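# Insert label strip into track above network jacks

## Task

Take the upright label strip out of the box and slide it into the track located over the network jacks until it hits the end stop, with its printed face showing outward; it must stay seated on its own, not just because the robot is holding it.

## Robot and tools

Robot: two 6-joint arms, left_arm and right_arm, each with a parallel gripper. They face each other across a table. Scene frame: origin at the table centre, table top at z = +0.020 m, +z up, left_arm's base on the +y side. Base roots: left_arm at (-0.194, +0.522, +0.083) m, quat_wxyz (+0.832, 0, 0, -0.555); right_arm at (+0.197, -0.518, +0.109) m, quat_wxyz (+0.388, 0, 0, +0.922). The names left and right do not match image sides. On each gripper the fingers point along its +x axis and close along its y axis; the reported end-effector point sits between the finger pads, roughly 3 to 4 cm behind the tips.

execute_actions(actions, pictures). actions is a list holding at most one entry, or nothing.
- Empty list: no command, just returns the current state.
- Motion entry: {"rows": [...], "steps": n}. rows holds 1 to 15 rows; steps is 1 to 15 (default 15), each step 1/30 s. One row is used per step, and the final row repeats if rows run out. Every row is one flat list of 14 numbers covering both arms, even when only one moves: left_arm waist, shoulder, elbow, wrist pitch, wrist yaw, wrist roll, opening, then the same seven for right_arm.
- Wait entry: {"steps": n} with no rows, n up to 300; it returns once n steps have gone by since the previous result, with your reply time counted inside that.
- pictures (boolean) controls whether camera images come back; by default they do.
A rejected call sends nothing to the robot.

Joint numbers are absolute target angles in radians, in the same units and order as the Joint positions line. Ranges per arm: waist -3.054 to 3.054, shoulder 0.000 to 3.142, elbow 0.000 to 2.356, wrist pitch -1.571 to 1.571, wrist yaw -1.571 to 1.571, wrist roll -3.142 to 3.142. A target more than 0.010 rad beyond a range end, and further out than the joint's last reported angle, is refused. True ends can differ by up to 0.010 rad; a target past the true end is clipped there and a "joint sent to its limit" line appears (possibly about an earlier, still-running move). Absence of that line does not prove more travel exists.

Opening is an absolute value from -1 to 1: +1 fully open (about 0.088 m between pads), empty fingers touch near -0.80, values below that add nothing. A full close needs at least about 0.5 s. To hold something, keep commanding an opening well below grip_measured; the bigger the gap, the harder the squeeze (about 34 N per pad at most; fast closes can hit harder and even spring open). Readings can be off by about 1 mm per gripper.

Motion limits: each step, a joint's target is held within a fixed distance of its measured angle (0.211 rad for waist, shoulder, elbow; 0.213 wrist pitch; 0.267 wrist yaw; 0.228 wrist roll), and all targets of an arm are scaled back if they would move the gripper more than 70 mm from where it is. So large moves take several calls. Friction can leave joints short of target, especially at long reach, and tiny turns may not happen; check Joint positions after each move. Between calls the arms keep heading to the last row sent until everything nearly stops or a step is HELD.

Result lines: the state line per arm gives end_effector_position (m), end_effector_quat_wxyz and linear/angular velocities in the scene frame; printed hand position can be off, more when stretched out. grip_measured is the finger opening on the command scale. Joint positions / Joint velocities list each arm's six joints (rad, rad/s) then pad gap (m, m/s). Joint torques list drive outputs (noisy, offset, nonzero in free air). "joint command not followed" means a clearance check altered or blocked targets; HELD marks steps where your row was partly or fully not sent. TORQUE FAULT: contact torque reached a load limit (waist 16.6, shoulder 20.6, elbow 20.5, wrist pitch 5.42, wrist yaw 5.4, wrist roll 5.07 N m, held weight included); that arm halts 10 s and drops the rest of the call. MOTOR HOT appears from 50 °C; at 95 °C an OVER-TEMPERATURE FAULT holds the arm, and if it does not cool in 30 to 60 s the arm and gripper lose power and go limp. Holding loads heats motors, even while you think.

zoom_image(camera, region): camera is cam_high, cam_low, cam_left_wrist or cam_right_wrist (each 504x504); region is [x0, y0, x1, y1] pixels from the top-left, no larger than 504 by 504. Returns an enlarged view of that camera's latest image.

read_manual(section): returns URDF licence text only ("licences"); it moves nothing.

finished_scene(scene): pass the number of the current scene to end it and get it judged; irreversible. The strip must be fully seated and stay there unaided. Answering without any tool call ends everything.

Avoid: knocking or dropping anything off the table, letting the arms strike or press on each other (mounts count), hard shoves, slams, drops and slips. Expect occasional brief tugs on a held part or pushes on loose items.

Each tool is called as name(argument=value, ...) on one line, values as JSON.

## Session

execute_actions(actions=[])

Scene clock: 0.00 s of 4923.00 s.
left_arm: end_effector_position=(-0.1038, +0.2483, +0.2813) grip_measured=+1.000 end_effector_quat_wxyz=(-0.444, +0.569, -0.505, -0.474) end_effector_velocity=(-0.001, +0.005, -0.001) end_effector_angular_velocity=(+0.023, +0.001, +0.006) | right_arm: end_effector_position=(-0.0213, -0.2905, +0.4292) grip_measured=+1.000 end_effector_quat_wxyz=(+0.392, +0.020, -0.007, +0.920) end_effector_velocity=(+0.000, -0.001, +0.002) end_effector_angular_velocity=(+0.018, +0.006, +0.005)
Joint positions: left_arm=[-0.07   1.516  1.46  -1.355  0.011 -2.912  0.088] | right_arm=[-0.007  0.847  0.645  0.245  0.001  0.002  0.088]
Joint velocities: left_arm=[-0.002 -0.002 -0.002 -0.022 -0.007 -0.007  0.   ] | right_arm=[-0.002 -0.002 -0.007  0.022 -0.007 -0.007  0.   ]
Joint torques (N m, as the arm reports them, + toward a larger angle): no reading
Motor temperatures (°C, as the motors report them): left_arm=[20 29 31 34 21 22] | right_arm=[22 23 33 36 24 22]
Heat: left arm: hottest wrist pitch 34 °C (+0.0 °C/min); right arm: hottest wrist pitch 36 °C (+0.0 °C/min).

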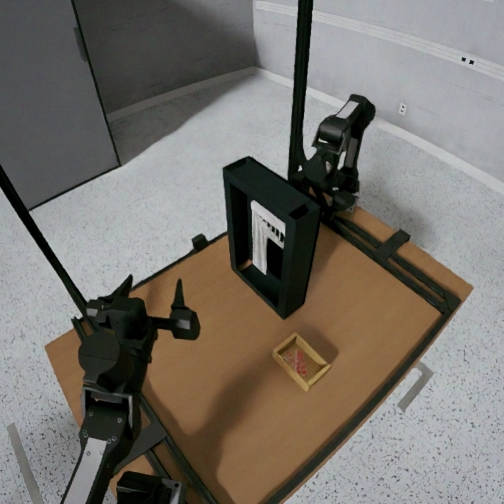

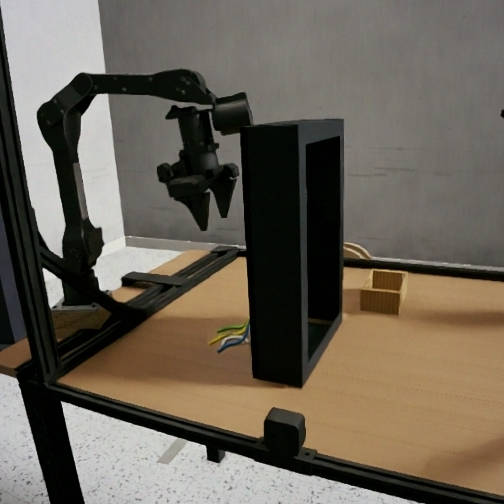

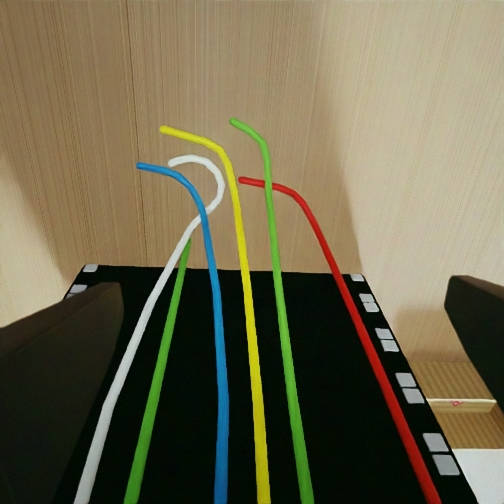

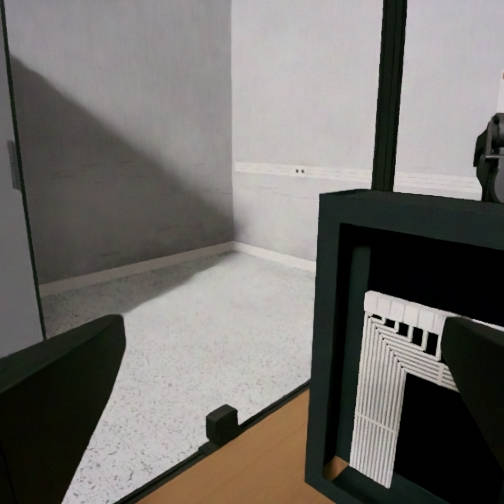

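zoom_image(camera="cam_high", region=[260, 320, 340, 400])

zoom_image(camera="cam_low", region=[340, 240, 430, 330])

zoom_image(camera="cam_left_wrist", region=[384, 340, 504, 460])

Region (260, 320, 340, 400) of cam_high's 504x504 image, scaled by 6.300, with more detail than that image has.

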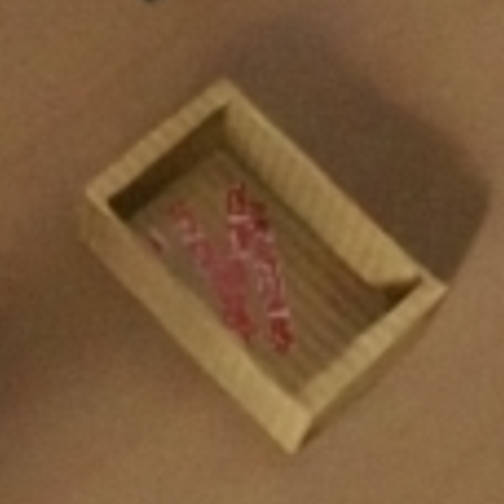

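Region (340, 240, 430, 330) of cam_low's 504x504 image, scaled by 5.600, with more detail than that image has.

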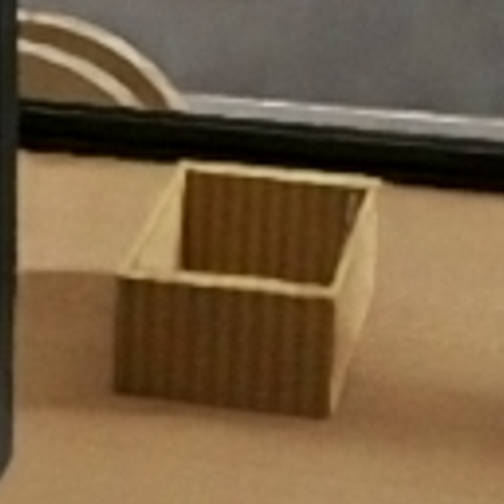

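Region (384, 340, 504, 460) of cam_left_wrist's 504x504 image, scaled by 4.200, with more detail than that image has.

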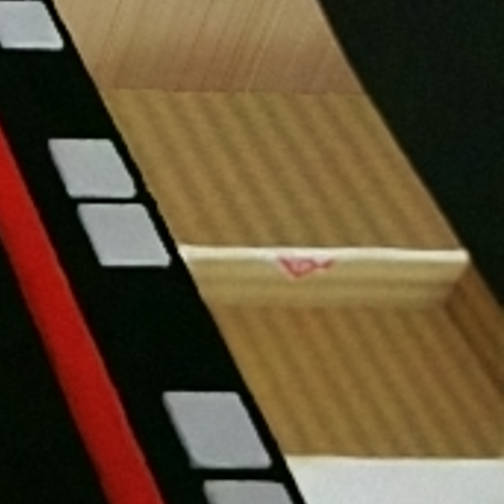

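execute_actions(actions=[{"rows":[[-0.07,1.513,1.456,-1.350,0.011,-2.88,1,-0.009,0.850,0.647,0.243,0,0,1],[-0.071,1.504,1.446,-1.334,0.012,-2.82,1,-0.014,0.859,0.653,0.236,0,0,1],[-0.072,1.490,1.429,-1.310,0.013,-2.75,1,-0.023,0.873,0.662,0.225,0,0,1],[-0.074,1.471,1.405,-1.276,0.015,-2.68,1,-0.035,0.893,0.675,0.210,0,0,1],[-0.076,1.448,1.377,-1.235,0.018,-2.61,1,-0.050,0.917,0.691,0.191,0,0,1],[-0.078,1.421,1.343,-1.187,0.020,-2.54,1,-0.067,0.945,0.710,0.170,0,0,1],[-0.081,1.389,1.305,-1.132,0.023,-2.47,1,-0.086,0.977,0.731,0.145,0,0,1],[-0.084,1.355,1.263,-1.072,0.027,-2.40,1,-0.108,1.013,0.754,0.118,0,0,1],[-0.087,1.318,1.217,-1.006,0.030,-2.33,1,-0.131,1.051,0.780,0.089,0,0,1],[-0.091,1.278,1.169,-0.936,0.034,-2.26,1,-0.156,1.091,0.807,0.058,0,0,1],[-0.094,1.236,1.117,-0.862,0.038,-2.19,1,-0.182,1.135,0.835,0.024,0,0,1],[-0.098,1.193,1.065,-0.786,0.042,-2.12,1,-0.209,1.179,0.865,-0.009,0,0,1],[-0.102,1.148,1.010,-0.707,0.047,-2.05,1,-0.238,1.226,0.895,-0.045,0,0,1],[-0.106,1.103,0.955,-0.628,0.051,-1.98,1,-0.266,1.272,0.926,-0.080,0,0,1],[-0.110,1.057,0.899,-0.547,0.055,-1.91,1,-0.295,1.319,0.957,-0.117,0,0,1]],"steps":15}], pictures=false)

execute_actions(actions=[{"rows":[[-0.114,1.011,0.842,-0.466,0.060,-1.84,1,-0.323,1.366,0.988,-0.153,0,0,1],[-0.118,0.966,0.787,-0.387,0.064,-1.77,1,-0.351,1.412,1.019,-0.188,0,0,1],[-0.122,0.921,0.732,-0.308,0.069,-1.70,1,-0.380,1.459,1.049,-0.224,0,0,1],[-0.126,0.878,0.680,-0.232,0.073,-1.63,1,-0.407,1.503,1.079,-0.257,0,0,1],[-0.129,0.836,0.628,-0.158,0.077,-1.56,1,-0.433,1.546,1.107,-0.291,0,0,1],[-0.133,0.796,0.580,-0.088,0.081,-1.49,1,-0.458,1.587,1.134,-0.322,0,0,1],[-0.136,0.759,0.534,-0.022,0.084,-1.42,1,-0.481,1.626,1.160,-0.351,0,0,1],[-0.139,0.725,0.492,0.038,0.088,-1.35,1,-0.503,1.661,1.183,-0.378,0,0,1],[-0.142,0.693,0.454,0.093,0.091,-1.28,1,-0.522,1.693,1.204,-0.403,0,0,1],[-0.144,0.666,0.420,0.141,0.093,-1.21,1,-0.539,1.721,1.223,-0.424,0,0,1],[-0.146,0.643,0.392,0.182,0.096,-1.14,1,-0.554,1.745,1.238,-0.443,0,0,1],[-0.148,0.624,0.368,0.216,0.098,-1.07,1,-0.566,1.765,1.252,-0.458,0,0,1],[-0.149,0.610,0.352,0.240,0.099,-1.00,1,-0.575,1.779,1.261,-0.469,0,0,1],[-0.150,0.601,0.340,0.256,0.100,-0.93,1,-0.580,1.788,1.267,-0.476,0,0,1],[-0.150,0.598,0.337,0.261,0.100,-0.86,1,-0.582,1.791,1.269,-0.478,0,0,1]],"steps":15}], pictures=false)

execute_actions(actions=[{"rows":[[-0.150,0.598,0.337,0.261,0.100,0,1,-0.582,1.791,1.269,-0.478,0,0,1]],"steps":15}], pictures=false)

execute_actions(actions=[{"steps":12}])

Scene clock: 82.53 s of 4923.00 s.
left_arm: end_effector_position=(-0.1112, +0.2301, +0.2870) grip_measured=+1.000 end_effector_quat_wxyz=(-0.572, +0.494, -0.654, -0.037) end_effector_velocity=(-0.064, +0.030, +0.021) end_effector_angular_velocity=(-1.281, -1.566, -1.723) | right_arm: end_effector_position=(-0.0021, -0.1947, +0.3624) grip_measured=+1.000 end_effector_quat_wxyz=(+0.481, -0.152, +0.086, +0.859) end_effector_velocity=(+0.157, +0.342, -0.285) end_effector_angular_velocity=(-1.252, -0.785, -0.827)
Joint positions: left_arm=[-0.098  1.174  1.045 -0.774  0.04  -2.106  0.088] | right_arm=[-0.22   1.195  0.874 -0.03   0.002  0.002  0.088]
Joint velocities: left_arm=[-0.12  -1.346 -1.58   1.839  0.11   1.956  0.   ] | right_arm=[-0.823  1.341  0.896 -1.033  0.007 -0.007  0.   ]
Joint torques (N m, as the arm reports them, + toward a larger angle): left_arm=[-0.18 -3.84  4.4   1.36  0.11  0.14] | right_arm=[-0.67 -3.11  7.53  1.3  -0.1  -0.08]
Motor temperatures (°C, as the motors report them): left_arm=[20 32 34 32 21 22] | right_arm=[22 24 39 42 24 22]
Heat: left arm: hottest elbow 34 °C (+1.0 °C/min); right arm: hottest wrist pitch 42 °C (+3.0 °C/min).
Steps of this call (steps 1 to 90: nothing new was sent; then 79.03 s passed at rest; steps 91 to 105: all 15 steps of this action). Readings (joint positions):
91: left_arm=[-0.070 1.516 1.460 -1.355 0.010 -2.907] | right_arm=[-0.007 0.847 0.645 0.245 0.001 0.002]
92: left_arm=[-0.070 1.516 1.460 -1.353 0.010 -2.888] | right_arm=[-0.007 0.847 0.645 0.245 0.001 0.002]
94: left_arm=[-0.070 1.509 1.449 -1.324 0.010 -2.806] | right_arm=[-0.013 0.854 0.648 0.234 0.001 0.002]
98: left_arm=[-0.075 1.438 1.355 -1.189 0.015 -2.564] | right_arm=[-0.059 0.930 0.697 0.172 0.002 0.002]
105: the state above

Scene clock: 83.03 s of 4923.00 s.
left_arm: end_effector_position=(-0.1396, +0.2518, +0.3134) grip_measured=+1.000 end_effector_quat_wxyz=(+0.660, -0.375, +0.389, -0.522) end_effector_velocity=(-0.018, +0.022, +0.206) end_effector_angular_velocity=(-1.081, -2.252, -0.290) | right_arm: end_effector_position=(+0.1085, -0.0938, +0.2214) grip_measured=+1.000 end_effector_quat_wxyz=(+0.558, -0.363, +0.295, +0.685) end_effector_velocity=(+0.119, +0.041, -0.121) end_effector_angular_velocity=(-0.435, -0.102, -0.284)
Joint positions: left_arm=[-0.146  0.634  0.381  0.131  0.092 -1.126  0.088] | right_arm=[-0.567  1.754  1.232 -0.452  0.002  0.002  0.088]
Joint velocities: left_arm=[-0.032 -0.403 -0.466  1.487  0.022  1.941  0.   ] | right_arm=[-0.286  0.422  0.232 -0.256  0.007 -0.007  0.   ]
Joint torques (N m, as the arm reports them, + toward a larger angle): left_arm=[-0.11 -1.14  5.73  2.13  0.17  0.19] | right_arm=[ 0.5  -8.27  7.57  0.97 -0.09 -0.08]
Motor temperatures (°C, as the motors report them): left_arm=[20 32 34 32 21 22] | right_arm=[22 24 39 42 24 22]
Heat: left arm: hottest elbow 34 °C (+1.0 °C/min); right arm: hottest wrist pitch 42 °C (+3.0 °C/min).
Steps of this call (steps 1 to 15: all 15 steps of this action). Readings (joint positions):
1: left_arm=[-0.102 1.129 0.991 -0.712 0.044 -2.041] | right_arm=[-0.248 1.241 0.903 -0.064 0.002 0.002]
2: left_arm=[-0.106 1.083 0.937 -0.651 0.048 -1.975] | right_arm=[-0.276 1.287 0.934 -0.099 0.002 0.002]
4: left_arm=[-0.114 0.993 0.827 -0.529 0.057 -1.845] | right_arm=[-0.332 1.379 0.994 -0.169 0.002 0.002]
8: left_arm=[-0.129 0.824 0.620 -0.287 0.074 -1.583] | right_arm=[-0.439 1.553 1.107 -0.301 0.002 0.002]
15: the state above

Scene clock: 83.53 s of 4923.00 s.
left_arm: end_effector_position=(-0.1414, +0.2547, +0.3346) grip_measured=+1.000 end_effector_quat_wxyz=(+0.756, -0.058, +0.046, -0.650) end_effector_velocity=(-0.001, +0.000, -0.002) end_effector_angular_velocity=(+0.272, -1.729, +0.010) | right_arm: end_effector_position=(+0.1144, -0.0907, +0.2172) grip_measured=+1.000 end_effector_quat_wxyz=(+0.559, -0.369, +0.305, +0.677) end_effector_velocity=(-0.001, -0.005, -0.004) end_effector_angular_velocity=(-0.029, +0.009, +0.016)
Joint positions: left_arm=[-0.148  0.603  0.35   0.259  0.095 -0.149  0.088] | right_arm=[-0.582  1.779  1.257 -0.476  0.002  0.002  0.088]
Joint velocities: left_arm=[-0.007 -0.002 -0.002 -0.007 -0.007  1.751  0.   ] | right_arm=[-0.002  0.002 -0.002 -0.022 -0.022 -0.007  0.   ]
Joint torques (N m, as the arm reports them, + toward a larger angle): left_arm=[-0.07 -1.17  5.04  1.87  0.17  0.1 ] | right_arm=[-0.06 -7.23  7.05  0.93 -0.08 -0.07]
Motor temperatures (°C, as the motors report them): left_arm=[20 32 34 32 21 22] | right_arm=[22 24 39 42 24 22]
Heat: left arm: hottest elbow 34 °C (+1.0 °C/min); right arm: hottest wrist pitch 42 °C (+3.0 °C/min).
Steps of this call (steps 1 to 15: all 15 steps of this action). Readings (joint positions):
1: left_arm=[-0.147 0.623 0.369 0.174 0.093 -1.061] | right_arm=[-0.574 1.766 1.238 -0.460 0.002 0.002]
2: left_arm=[-0.147 0.615 0.364 0.203 0.094 -0.995] | right_arm=[-0.579 1.773 1.242 -0.466 0.002 0.002]
4: left_arm=[-0.147 0.606 0.360 0.235 0.095 -0.864] | right_arm=[-0.581 1.778 1.247 -0.472 0.002 0.002]
8: left_arm=[-0.148 0.603 0.353 0.253 0.095 -0.603] | right_arm=[-0.582 1.778 1.256 -0.474 0.002 0.002]
15: the state above

Scene clock: 83.93 s of 4923.00 s.
left_arm: end_effector_position=(-0.1415, +0.2547, +0.3347) grip_measured=+1.000 end_effector_quat_wxyz=(+0.759, -0.003, -0.001, -0.652) end_effector_velocity=(+0.000, +0.001, +0.001) end_effector_angular_velocity=(+0.001, -0.022, +0.005) | right_arm: end_effector_position=(+0.1144, -0.0907, +0.2172) grip_measured=+1.000 end_effector_quat_wxyz=(+0.559, -0.369, +0.305, +0.677) end_effector_velocity=(+0.002, -0.002, -0.001) end_effector_angular_velocity=(-0.008, +0.001, +0.003)
Joint positions: left_arm=[-0.148  0.603  0.35   0.259  0.095 -0.003  0.088] | right_arm=[-0.582  1.779  1.257 -0.476  0.002  0.002  0.088]
Joint velocities: left_arm=[-0.002 -0.007  0.002 -0.007 -0.007  0.022  0.   ] | right_arm=[-0.007 -0.002 -0.002 -0.007 -0.007 -0.007  0.   ]
Joint torques (N m, as the arm reports them, + toward a larger angle): left_arm=[-0.08 -1.08  5.22  1.94  0.13  0.17] | right_arm=[-0.08 -7.25  7.05  0.92 -0.09 -0.07]
Motor temperatures (°C, as the motors report them): left_arm=[20 32 34 32 21 22] | right_arm=[22 24 39 42 24 22]
Heat: left arm: hottest elbow 34 °C (+1.0 °C/min); right arm: hottest wrist pitch 42 °C (+3.0 °C/min).
Steps of this call (steps 1 to 12: the robot went on to your last target). Readings (joint positions):
1: left_arm=[-0.148 0.603 0.350 0.259 0.095 -0.100] | right_arm=[-0.582 1.779 1.257 -0.476 0.002 0.002]
2: left_arm=[-0.148 0.603 0.350 0.259 0.095 -0.068] | right_arm=[-0.582 1.779 1.257 -0.476 0.002 0.002]
4: left_arm=[-0.148 0.603 0.350 0.259 0.095 -0.032] | right_arm=[-0.582 1.779 1.257 -0.476 0.002 0.002]
8: left_arm=[-0.148 0.603 0.350 0.259 0.095 -0.008] | right_arm=[-0.582 1.779 1.257 -0.476 0.002 0.002]
12: the state above

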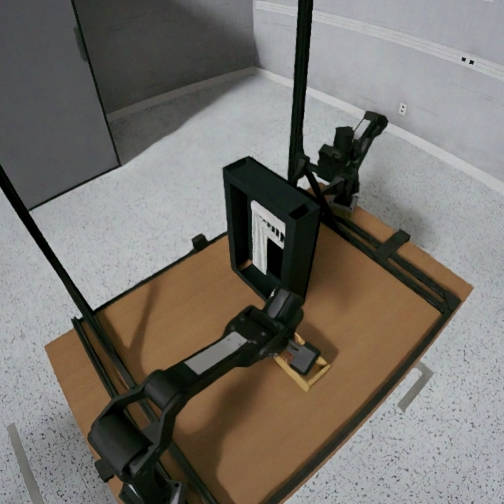

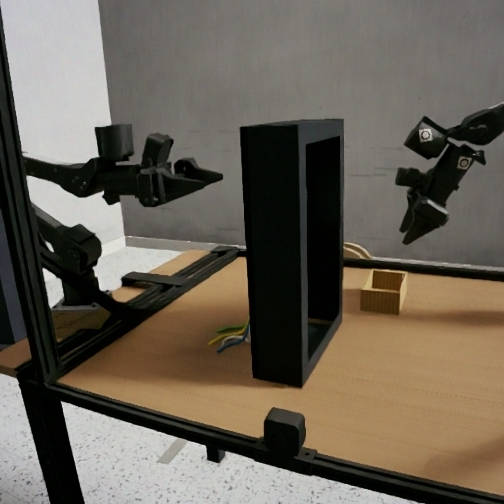

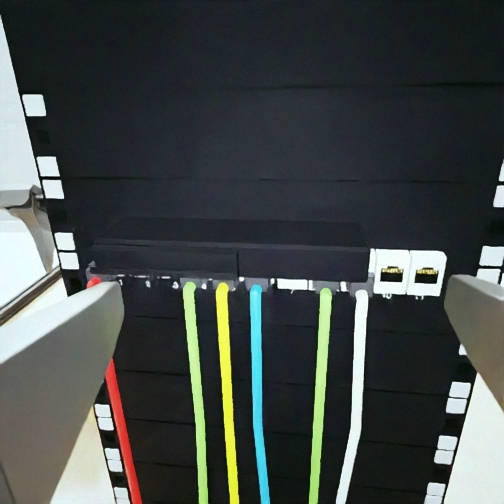

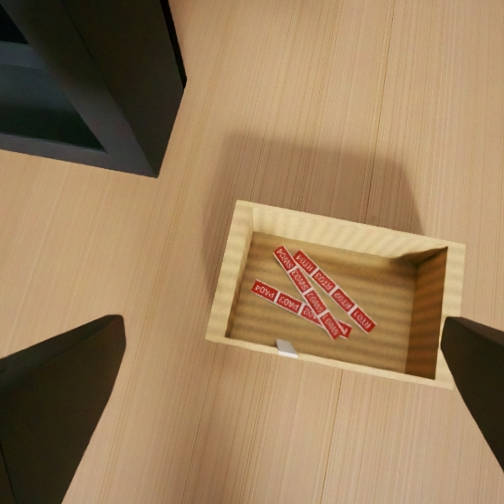

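zoom_image(camera="cam_right_wrist", region=[200, 270, 340, 410])

zoom_image(camera="cam_left_wrist", region=[70, 170, 260, 330])

Region (200, 270, 340, 410) of cam_right_wrist's 504x504 image, scaled by 3.600, with more detail than that image has.

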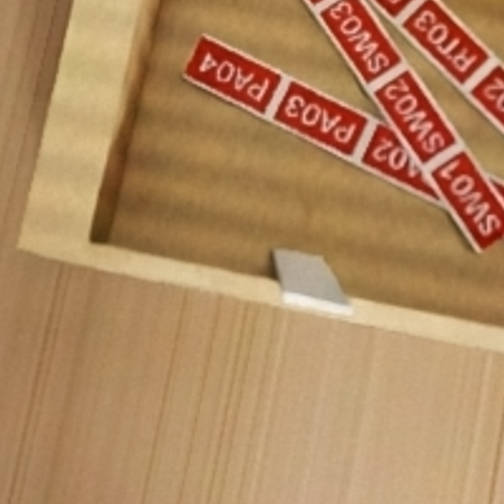

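Region (70, 170, 260, 330) of cam_left_wrist's 504x504 image, scaled by 2.653, with more detail than that image has; it fills the top 424 rows of this view, and the rest is white.

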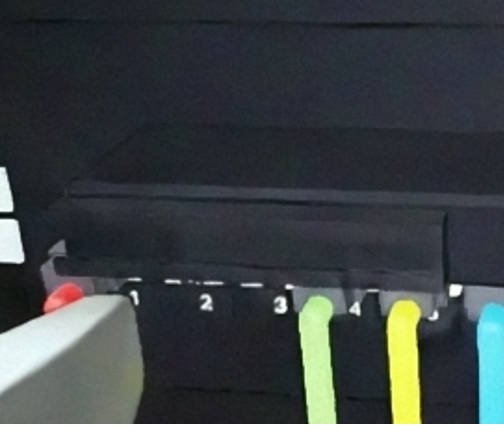

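execute_actions(actions=[])

Scene clock: 110.63 s of 4923.00 s.
left_arm: end_effector_position=(-0.1415, +0.2548, +0.3346) grip_measured=+1.000 end_effector_quat_wxyz=(+0.759, -0.003, -0.002, -0.652) end_effector_velocity=(+0.000, +0.000, -0.005) end_effector_angular_velocity=(+0.022, -0.002, +0.005) | right_arm: end_effector_position=(+0.1144, -0.0906, +0.2172) grip_measured=+1.000 end_effector_quat_wxyz=(+0.559, -0.369, +0.305, +0.677) end_effector_velocity=(-0.002, +0.000, -0.001) end_effector_angular_velocity=(+0.003, -0.005, +0.025)
Joint positions: left_arm=[-0.148  0.602  0.349  0.259  0.095 -0.002  0.088] | right_arm=[-0.582  1.779  1.257 -0.476  0.002  0.002  0.088]
Joint velocities: left_arm=[-0.002 -0.002 -0.002 -0.022 -0.007  0.007  0.   ] | right_arm=[ 0.002  0.002 -0.002  0.007 -0.007 -0.022  0.   ]
Joint torques (N m, as the arm reports them, + toward a larger angle): left_arm=[-0.16 -1.12  5.17  1.94  0.12  0.13] | right_arm=[-0.07 -7.29  7.    0.93 -0.08 -0.06]
Motor temperatures (°C, as the motors report them): left_arm=[20 30 34 36 21 22] | right_arm=[22 28 40 40 24 22]
Heat: left arm: hottest wrist pitch 36 °C (+2.0 °C/min); right arm: hottest elbow 40 °C (-1.0 °C/min).
Steps of this call (steps 1 to 30: the robot went on to your last target; steps 31 to 90: nothing new was sent; then 23.70 s passed at rest). Readings (joint positions):
1: left_arm=[-0.148 0.603 0.350 0.259 0.095 -0.003] | right_arm=[-0.582 1.779 1.257 -0.476 0.002 0.002]
2: left_arm=[-0.148 0.603 0.350 0.259 0.095 -0.003] | right_arm=[-0.582 1.779 1.257 -0.476 0.002 0.002]
4: left_arm=[-0.148 0.603 0.350 0.259 0.095 -0.002] | right_arm=[-0.582 1.779 1.257 -0.476 0.002 0.002]
8: left_arm=[-0.148 0.603 0.350 0.259 0.095 -0.002] | right_arm=[-0.582 1.779 1.257 -0.476 0.002 0.002]
90: the state above
All arms were judged still, so your last target was given up. Only a new action makes them travel on or press farther. Fingers that are still opening or closing keep moving.

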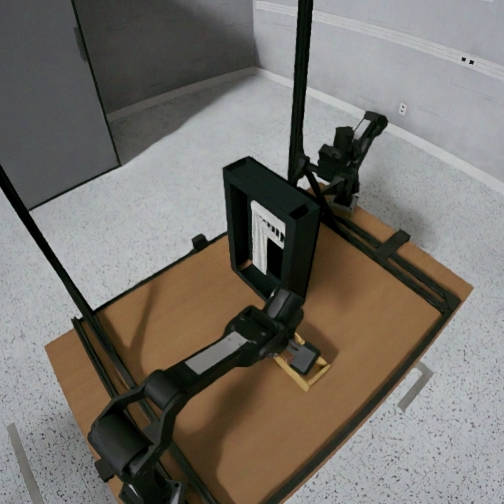

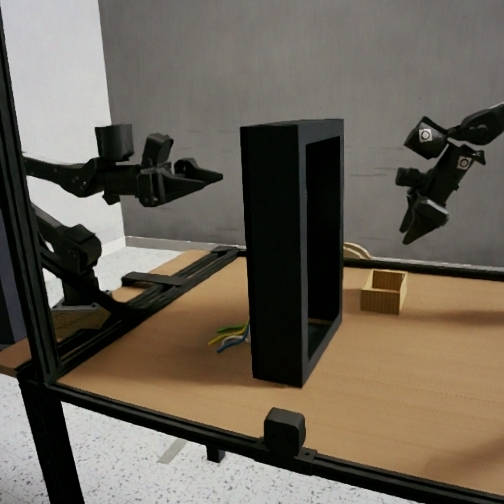

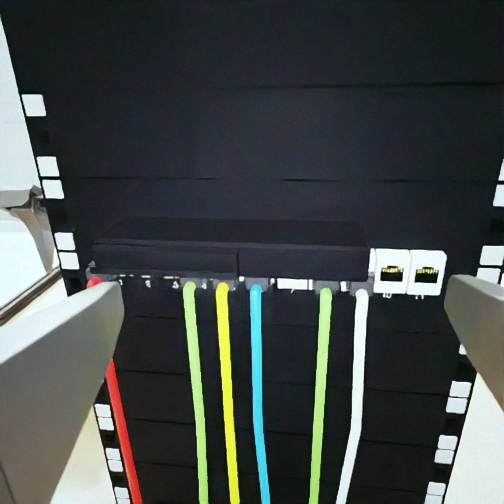

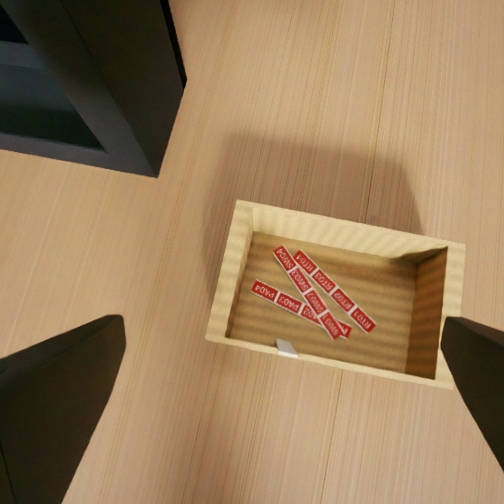

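zoom_image(camera="cam_right_wrist", region=[200, 260, 400, 420])

zoom_image(camera="cam_low", region=[330, 230, 450, 330])

zoom_image(camera="cam_left_wrist", region=[60, 190, 400, 320])

Region (200, 260, 400, 420) of cam_right_wrist's 504x504 image, scaled by 2.520, with more detail than that image has; it fills the top 403 rows of this view, and the rest is white.

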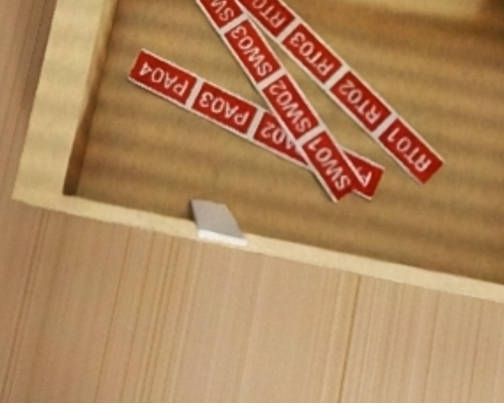

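Region (330, 230, 450, 330) of cam_low's 504x504 image, scaled by 4.200, with more detail than that image has.

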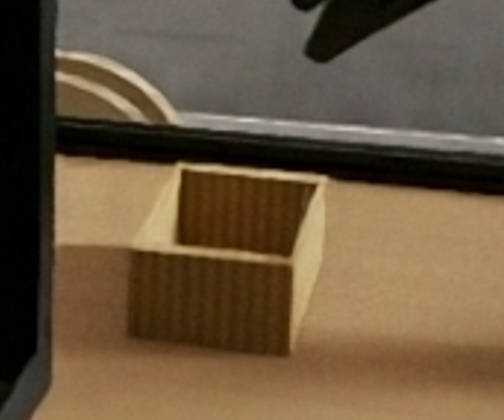

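Region (60, 190, 400, 320) of cam_left_wrist's 504x504 image, scaled by 1.482, with more detail than that image has; it fills the top 193 rows of this view, and the rest is white.

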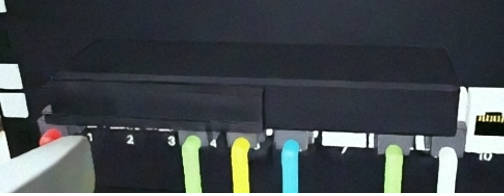

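zoom_image(camera="cam_low", region=[380, 260, 420, 300])

Region (380, 260, 420, 300) of cam_low's 504x504 image, scaled by 12.600, with more detail than that image has.

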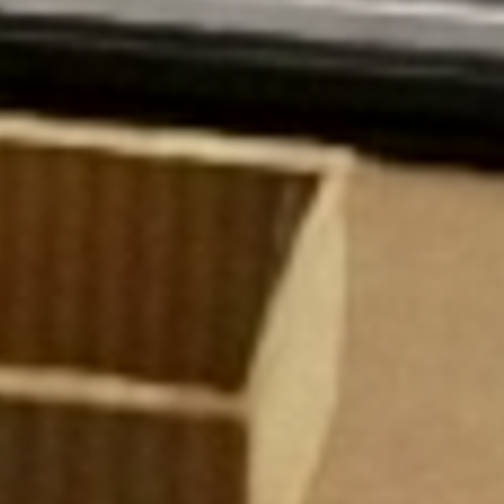

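execute_actions(actions=[{"rows": [[-0.13,0.605,0.342,0.263,0.11,0,1,-0.583,1.80,1.28,-0.49,0,0.005,0.9],[-0.10,0.62,0.35,0.27,0.13,0,1,-0.584,1.815,1.30,-0.51,0,0.012,0.8],[-0.06,0.64,0.36,0.28,0.16,0,1,-0.585,1.835,1.325,-0.54,0,0.022,0.7],[-0.01,0.665,0.375,0.29,0.20,0,1,-0.587,1.86,1.355,-0.575,0,0.034,0.6],[0.04,0.69,0.39,0.30,0.25,0,1,-0.589,1.89,1.39,-0.615,0,0.048,0.5],[0.10,0.72,0.405,0.315,0.30,0,1,-0.591,1.92,1.43,-0.66,0,0.063,0.4],[0.16,0.75,0.42,0.33,0.35,0,1,-0.593,1.955,1.47,-0.705,0,0.078,0.3],[0.22,0.78,0.44,0.34,0.40,0,1,-0.595,1.99,1.51,-0.755,0,0.094,0.2],[0.28,0.82,0.46,0.36,0.45,0,1,-0.597,2.02,1.55,-0.80,0,0.11,0.1],[0.34,0.86,0.485,0.375,0.50,0,1,-0.599,2.05,1.59,-0.845,0,0.125,0.0],[0.40,0.90,0.51,0.39,0.55,0,1,-0.601,2.08,1.625,-0.885,0,0.14,-0.1],[0.45,0.95,0.535,0.415,0.60,0,1,-0.603,2.105,1.655,-0.92,0,0.15,-0.1],[0.50,1.00,0.565,0.435,0.65,0,1,-0.604,2.125,1.68,-0.95,0,0.16,-0.1],[0.54,1.05,0.595,0.455,0.70,0,1,-0.605,2.14,1.70,-0.972,0,0.167,-0.1],[0.58,1.10,0.62,0.48,0.75,0,1,-0.606,2.148,1.71,-0.984,0,0.172,-0.1]], "steps": 15}], pictures=false)

execute_actions(actions=[{"rows": [[0.59,1.14,0.645,0.495,0.77,0,1,-0.606,2.148,1.71,-0.984,0,0.172,-0.1],[0.60,1.20,0.68,0.52,0.79,0,1,-0.606,2.148,1.71,-0.984,0,0.172,-0.1],[0.61,1.27,0.72,0.55,0.815,0,1,-0.606,2.148,1.71,-0.984,0,0.172,-0.1],[0.62,1.35,0.765,0.585,0.84,0,1,-0.606,2.148,1.71,-0.984,0,0.172,-0.1],[0.63,1.44,0.815,0.625,0.865,0,1,-0.606,2.148,1.71,-0.984,0,0.172,-0.1],[0.635,1.53,0.87,0.66,0.89,0,1,-0.606,2.148,1.71,-0.984,0,0.172,-0.1],[0.64,1.62,0.92,0.70,0.915,0,1,-0.606,2.148,1.71,-0.984,0,0.172,-0.1],[0.645,1.71,0.97,0.74,0.94,0,1,-0.606,2.148,1.71,-0.984,0,0.172,-0.1],[0.65,1.80,1.025,0.775,0.96,0,1,-0.606,2.148,1.71,-0.984,0,0.172,-0.1],[0.655,1.89,1.075,0.815,0.98,0,1,-0.606,2.148,1.71,-0.984,0,0.172,-0.1],[0.659,1.98,1.13,0.85,1.0,0,1,-0.606,2.148,1.71,-0.984,0,0.172,-0.1],[0.662,2.07,1.18,0.89,1.02,0,1,-0.606,2.148,1.71,-0.984,0,0.172,-0.1],[0.664,2.16,1.23,0.93,1.035,0,1,-0.606,2.148,1.71,-0.984,0,0.172,-0.1],[0.665,2.25,1.285,0.97,1.05,0,1,-0.606,2.148,1.71,-0.984,0,0.172,-0.1],[0.666,2.34,1.34,1.013,1.06,0,1,-0.606,2.148,1.71,-0.984,0,0.172,-0.1]], "steps": 15}], pictures=false)

execute_actions(actions=[{"steps": 20}])

Scene clock: 231.13 s of 4923.00 s.
left_arm: end_effector_position=(-0.0169, +0.2539, +0.3568) grip_measured=+1.000 end_effector_quat_wxyz=(+0.786, -0.001, +0.002, -0.618) end_effector_velocity=(+0.364, +0.008, +0.075) end_effector_angular_velocity=(-0.035, -0.043, -0.112) | right_arm: end_effector_position=(+0.1208, -0.0819, +0.1751) grip_measured=-0.051 end_effector_quat_wxyz=(+0.533, -0.446, +0.449, +0.562) end_effector_velocity=(+0.025, -0.007, -0.095) end_effector_angular_velocity=(-0.675, -0.094, -0.273)
Joint positions: left_arm=[ 0.465  0.974  0.543  0.428  0.622 -0.002  0.088] | right_arm=[-0.6    2.093  1.644 -0.919  0.002  0.148  0.036]
Joint velocities: left_arm=[1.375 1.414 0.828 0.637 1.487 0.007 0.   ] | right_arm=[-0.046  0.579  0.623 -0.725  0.022  0.227 -0.027]
Joint torques (N m, as the arm reports them, + toward a larger angle): left_arm=[ 0.15 -1.18  7.02  1.71  0.25  0.07] | right_arm=[-0.21 -9.74  6.81  0.36 -0.07  0.08]
Motor temperatures (°C, as the motors report them): left_arm=[20 28 35 42 21 22] | right_arm=[22 32 42 37 24 22]
Heat: left arm: hottest wrist pitch 42 °C (+2.0 °C/min); right arm: hottest elbow 42 °C (+1.0 °C/min).
Steps of this call (steps 1 to 90: nothing new was sent; then 117.00 s passed at rest; steps 91 to 105: all 15 steps of this action). Readings (joint positions):
91: left_arm=[-0.147 0.602 0.349 0.260 0.098 -0.002] | right_arm=[-0.582 1.780 1.259 -0.479 0.002 0.002]
92: left_arm=[-0.139 0.603 0.349 0.261 0.106 -0.002] | right_arm=[-0.582 1.783 1.264 -0.487 0.002 0.002]
94: left_arm=[-0.096 0.619 0.350 0.273 0.140 -0.002] | right_arm=[-0.582 1.801 1.292 -0.520 0.002 0.012]
98: left_arm=[0.082 0.708 0.385 0.309 0.288 -0.002] | right_arm=[-0.585 1.892 1.412 -0.650 0.002 0.057]
105: the state above

Scene clock: 231.63 s of 4923.00 s.
left_arm: end_effector_position=(+0.1400, +0.1851, +0.3981) grip_measured=+1.000 end_effector_quat_wxyz=(+0.712, +0.037, -0.148, -0.686) end_effector_velocity=(+0.281, -0.166, +0.010) end_effector_angular_velocity=(-0.419, -1.019, -0.359) | right_arm: end_effector_position=(+0.1226, -0.0823, +0.1714) grip_measured=-0.100 end_effector_quat_wxyz=(+0.530, -0.455, +0.466, +0.543) end_effector_velocity=(+0.002, +0.001, -0.001) end_effector_angular_velocity=(+0.003, -0.006, -0.011)
Joint positions: left_arm=[ 0.659  1.806  1.201  0.913  1.017 -0.002  0.088] | right_arm=[-0.603  2.133  1.698 -0.982  0.002  0.169  0.034]
Joint velocities: left_arm=[0.066 1.673 1.58  1.179 0.447 0.007 0.   ] | right_arm=[-0.002  0.002 -0.002  0.007  0.007  0.007 -0.   ]
Joint torques (N m, as the arm reports them, + toward a larger angle): left_arm=[ 0.02 -5.21  6.13  1.39  0.02  0.07] | right_arm=[-0.28 -9.06  6.48  0.36 -0.06  0.08]
Motor temperatures (°C, as the motors report them): left_arm=[20 28 35 42 21 22] | right_arm=[22 32 42 37 24 22]
Heat: left arm: hottest wrist pitch 42 °C (+2.0 °C/min); right arm: hottest elbow 42 °C (+1.0 °C/min).
Steps of this call (steps 1 to 15: all 15 steps of this action). Readings (joint positions):
1: left_arm=[0.507 1.020 0.571 0.448 0.665 -0.002] | right_arm=[-0.601 2.110 1.661 -0.939 0.002 0.155]
2: left_arm=[0.538 1.068 0.598 0.467 0.700 -0.002] | right_arm=[-0.602 2.121 1.672 -0.953 0.002 0.159]
4: left_arm=[0.580 1.175 0.661 0.516 0.764 -0.002] | right_arm=[-0.603 2.131 1.684 -0.970 0.002 0.165]
8: left_arm=[0.625 1.411 0.835 0.647 0.871 -0.002] | right_arm=[-0.603 2.133 1.695 -0.979 0.002 0.168]
15: the state above

Scene clock: 232.30 s of 4923.00 s.
left_arm: end_effector_position=(+0.2014, +0.1498, +0.2001) grip_measured=+1.000 end_effector_quat_wxyz=(+0.708, -0.000, -0.001, -0.706) end_effector_velocity=(+0.004, -0.003, +0.007) end_effector_angular_velocity=(-0.008, -0.022, +0.005) | right_arm: end_effector_position=(+0.1226, -0.0824, +0.1714) grip_measured=-0.100 end_effector_quat_wxyz=(+0.530, -0.455, +0.466, +0.543) end_effector_velocity=(-0.000, +0.001, +0.001) end_effector_angular_velocity=(+0.006, +0.009, -0.009)
Joint positions: left_arm=[ 0.664  2.345  1.333  1.014  1.056 -0.001  0.088] | right_arm=[-0.603  2.133  1.698 -0.982  0.002  0.169  0.034]
Joint velocities: left_arm=[-0.002 -0.002  0.022 -0.007 -0.007  0.007  0.   ] | right_arm=[-0.002 -0.002 -0.002  0.007 -0.007  0.007 -0.   ]
Joint torques (N m, as the arm reports them, + toward a larger angle): left_arm=[ 0.3  -9.61  5.2   1.39  0.17  0.08] | right_arm=[-0.26 -9.06  6.48  0.37 -0.07  0.08]
Motor temperatures (°C, as the motors report them): left_arm=[20 29 35 42 21 22] | right_arm=[22 32 42 37 24 22]
Heat: left arm: hottest wrist pitch 42 °C (+2.0 °C/min); right arm: hottest elbow 42 °C (+1.0 °C/min).
Steps of this call (steps 1 to 20: the robot went on to your last target). Readings (joint positions):
1: left_arm=[0.661 1.862 1.248 0.948 1.028 -0.001] | right_arm=[-0.603 2.133 1.698 -0.982 0.002 0.169]
2: left_arm=[0.662 1.912 1.283 0.971 1.033 -0.001] | right_arm=[-0.603 2.133 1.698 -0.982 0.002 0.169]
4: left_arm=[0.664 1.996 1.317 0.992 1.041 -0.001] | right_arm=[-0.603 2.133 1.698 -0.982 0.002 0.169]
8: left_arm=[0.664 2.158 1.322 1.001 1.048 -0.001] | right_arm=[-0.603 2.133 1.698 -0.982 0.002 0.169]
20: the state above

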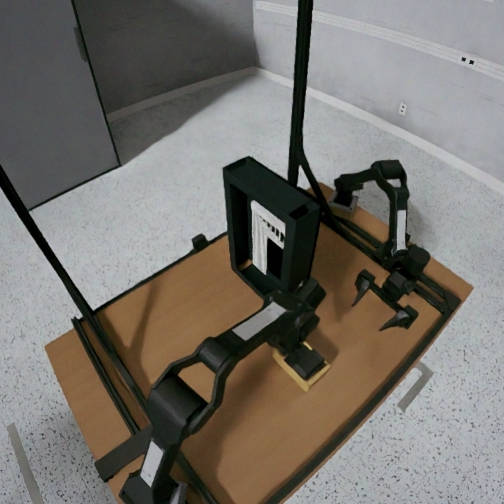

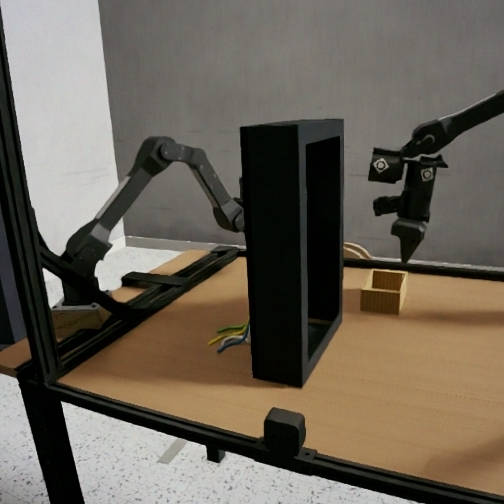

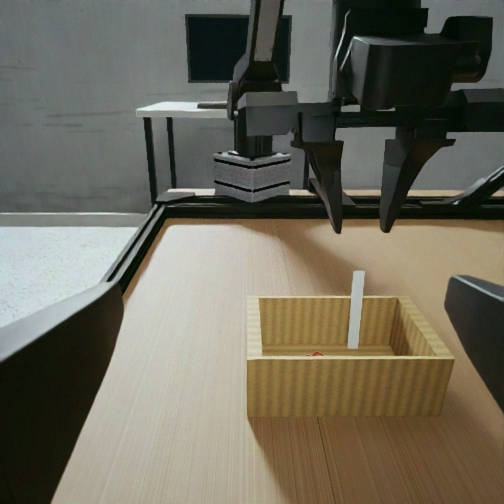

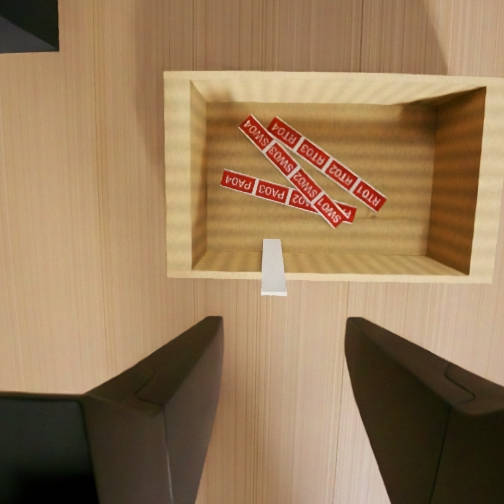

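zoom_image(camera="cam_low", region=[370, 220, 450, 300])

Region (370, 220, 450, 300) of cam_low's 504x504 image, scaled by 6.300, with more detail than that image has.

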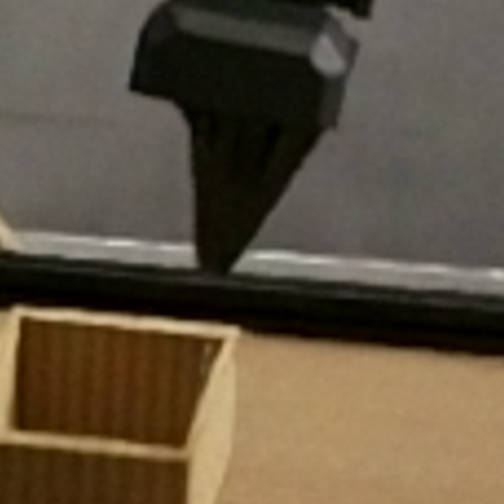

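execute_actions(actions=[{"rows": [[0.666,2.345,1.34,1.013,1.06,0,1,-0.606,2.150,1.695,-0.978,0,0.172,-0.1],[0.666,2.345,1.34,1.013,1.06,0,1,-0.606,2.153,1.685,-0.972,0,0.172,-0.12],[0.666,2.345,1.34,1.013,1.06,0,1,-0.606,2.157,1.678,-0.963,0,0.172,-0.14],[0.666,2.345,1.34,1.013,1.06,0,1,-0.606,2.161,1.672,-0.953,0,0.172,-0.16],[0.666,2.345,1.34,1.013,1.06,0,1,-0.606,2.166,1.665,-0.942,0,0.172,-0.18],[0.666,2.345,1.34,1.013,1.06,0,1,-0.606,2.171,1.658,-0.930,0,0.172,-0.2],[0.666,2.345,1.34,1.013,1.06,0,1,-0.606,2.176,1.651,-0.918,0,0.172,-0.2],[0.666,2.345,1.34,1.013,1.06,0,1,-0.606,2.181,1.644,-0.906,0,0.172,-0.2],[0.666,2.345,1.34,1.013,1.06,0,1,-0.606,2.186,1.638,-0.895,0,0.172,-0.2],[0.666,2.345,1.34,1.013,1.06,0,1,-0.606,2.190,1.632,-0.885,0,0.172,-0.2],[0.666,2.345,1.34,1.013,1.06,0,1,-0.606,2.194,1.627,-0.876,0,0.172,-0.2],[0.666,2.345,1.34,1.013,1.06,0,1,-0.606,2.197,1.623,-0.870,0,0.172,-0.2],[0.666,2.345,1.34,1.013,1.06,0,1,-0.606,2.199,1.621,-0.866,0,0.172,-0.2]], "steps": 15}], pictures=false)

execute_actions(actions=[{"steps": 10}])

Scene clock: 262.43 s of 4923.00 s.
left_arm: end_effector_position=(+0.2015, +0.1497, +0.2002) grip_measured=+1.000 end_effector_quat_wxyz=(+0.708, -0.000, -0.000, -0.706) end_effector_velocity=(-0.000, -0.001, -0.001) end_effector_angular_velocity=(+0.004, -0.001, +0.005) | right_arm: end_effector_position=(+0.1224, -0.0814, +0.1351) grip_measured=-0.199 end_effector_quat_wxyz=(+0.528, -0.458, +0.469, +0.539) end_effector_velocity=(+0.007, -0.016, -0.057) end_effector_angular_velocity=(-0.102, -0.026, -0.001)
Joint positions: left_arm=[ 0.664  2.345  1.334  1.013  1.056 -0.001  0.088] | right_arm=[-0.603  2.183  1.631 -0.877  0.002  0.169  0.029]
Joint velocities: left_arm=[-0.002 -0.002 -0.002 -0.007 -0.007  0.007  0.   ] | right_arm=[-0.007  0.085 -0.085  0.066  0.007 -0.007 -0.001]
Joint torques (N m, as the arm reports them, + toward a larger angle): left_arm=[ 0.22 -9.11  5.07  1.43  0.16  0.06] | right_arm=[-0.24 -9.87  4.65  0.67 -0.08  0.09]
Motor temperatures (°C, as the motors report them): left_arm=[20 38 35 39 21 22] | right_arm=[22 35 41 36 24 22]
Heat: left arm: hottest wrist pitch 39 °C (-2.0 °C/min); right arm: hottest elbow 41 °C (-1.0 °C/min).
Steps of this call (steps 1 to 15: the robot went on to your last target; steps 16 to 90: nothing new was sent; then 26.63 s passed at rest; steps 91 to 105: all 15 steps of this action). Readings (joint positions):
91: left_arm=[0.664 2.345 1.334 1.013 1.056 -0.001] | right_arm=[-0.603 2.134 1.699 -0.982 0.002 0.169]
92: left_arm=[0.664 2.345 1.334 1.013 1.056 -0.001] | right_arm=[-0.603 2.134 1.699 -0.982 0.002 0.169]
94: left_arm=[0.664 2.345 1.334 1.013 1.056 -0.001] | right_arm=[-0.603 2.135 1.694 -0.972 0.002 0.169]
98: left_arm=[0.664 2.345 1.334 1.013 1.056 -0.001] | right_arm=[-0.603 2.146 1.673 -0.934 0.002 0.169]
105: the state above

Scene clock: 262.77 s of 4923.00 s.
left_arm: end_effector_position=(+0.2015, +0.1497, +0.2002) grip_measured=+1.000 end_effector_quat_wxyz=(+0.708, -0.000, -0.000, -0.706) end_effector_velocity=(-0.000, -0.001, +0.004) end_effector_angular_velocity=(-0.011, -0.012, +0.005) | right_arm: end_effector_position=(+0.1223, -0.0810, +0.1327) grip_measured=-0.200 end_effector_quat_wxyz=(+0.528, -0.458, +0.469, +0.540) end_effector_velocity=(-0.004, -0.003, -0.002) end_effector_angular_velocity=(-0.015, +0.016, +0.027)
Joint positions: left_arm=[ 0.664  2.345  1.334  1.013  1.056 -0.001  0.088] | right_arm=[-0.603  2.187  1.627 -0.868  0.002  0.169  0.029]
Joint velocities: left_arm=[-0.002 -0.002 -0.002  0.022 -0.007 -0.007  0.   ] | right_arm=[ 0.002  0.002 -0.002 -0.007 -0.022 -0.022 -0.   ]
Joint torques (N m, as the arm reports them, + toward a larger angle): left_arm=[ 0.2  -9.08  5.07  1.44  0.17  0.07] | right_arm=[-0.25 -9.53  4.45  0.6  -0.07  0.09]
Motor temperatures (°C, as the motors report them): left_arm=[20 38 35 39 21 22] | right_arm=[22 35 41 36 24 22]
Heat: left arm: hottest wrist pitch 39 °C (-2.0 °C/min); right arm: hottest elbow 41 °C (-1.0 °C/min).
Steps of this call (steps 1 to 10: the robot went on to your last target). Readings (joint positions):
1: left_arm=[0.664 2.345 1.334 1.013 1.056 -0.001] | right_arm=[-0.603 2.185 1.629 -0.875 0.002 0.169]
2: left_arm=[0.664 2.345 1.334 1.013 1.056 -0.001] | right_arm=[-0.603 2.186 1.628 -0.873 0.002 0.169]
4: left_arm=[0.664 2.345 1.334 1.013 1.056 -0.001] | right_arm=[-0.603 2.187 1.627 -0.870 0.002 0.169]
8: left_arm=[0.664 2.345 1.334 1.013 1.056 -0.001] | right_arm=[-0.603 2.187 1.627 -0.868 0.002 0.169]
10: the state above

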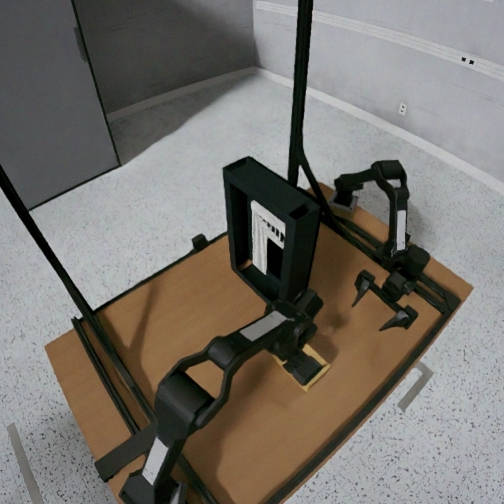

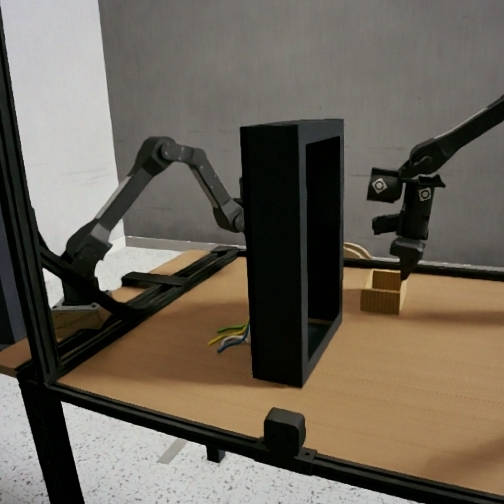

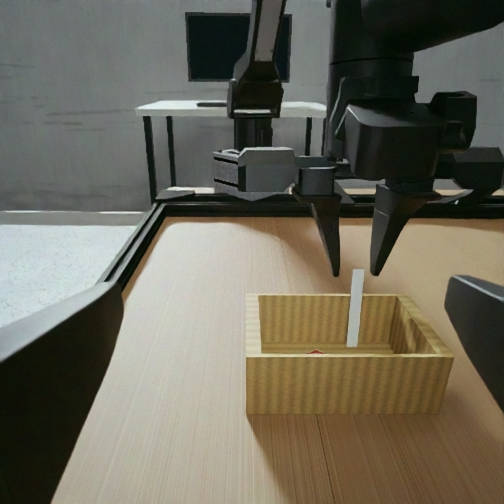

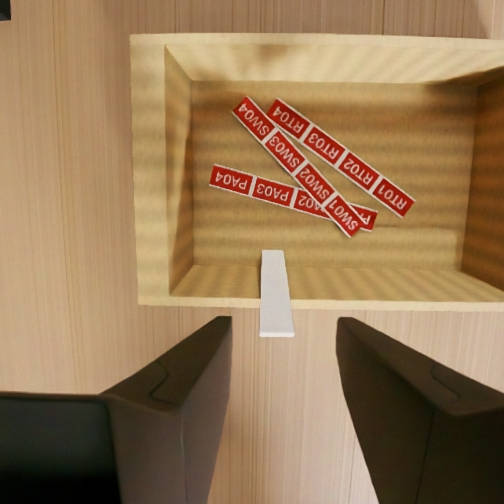

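zoom_image(camera="cam_right_wrist", region=[180, 240, 400, 460])

zoom_image(camera="cam_low", region=[380, 240, 440, 300])

Region (180, 240, 400, 460) of cam_right_wrist's 504x504 image, scaled by 2.291, with more detail than that image has.

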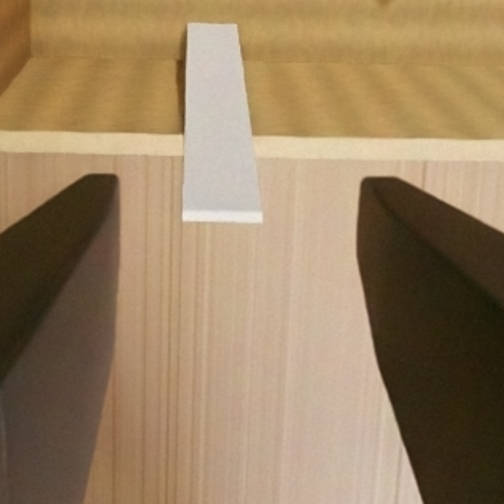

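Region (380, 240, 440, 300) of cam_low's 504x504 image, scaled by 8.400, with more detail than that image has.

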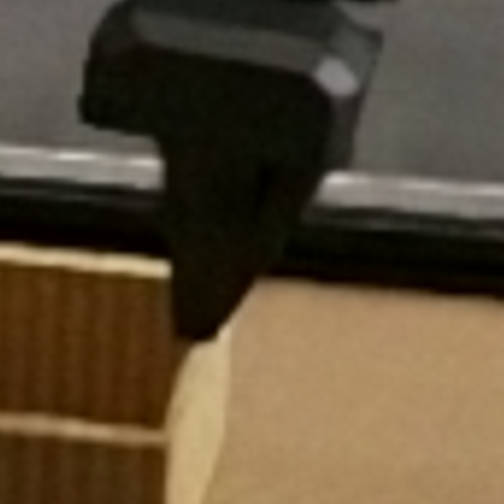

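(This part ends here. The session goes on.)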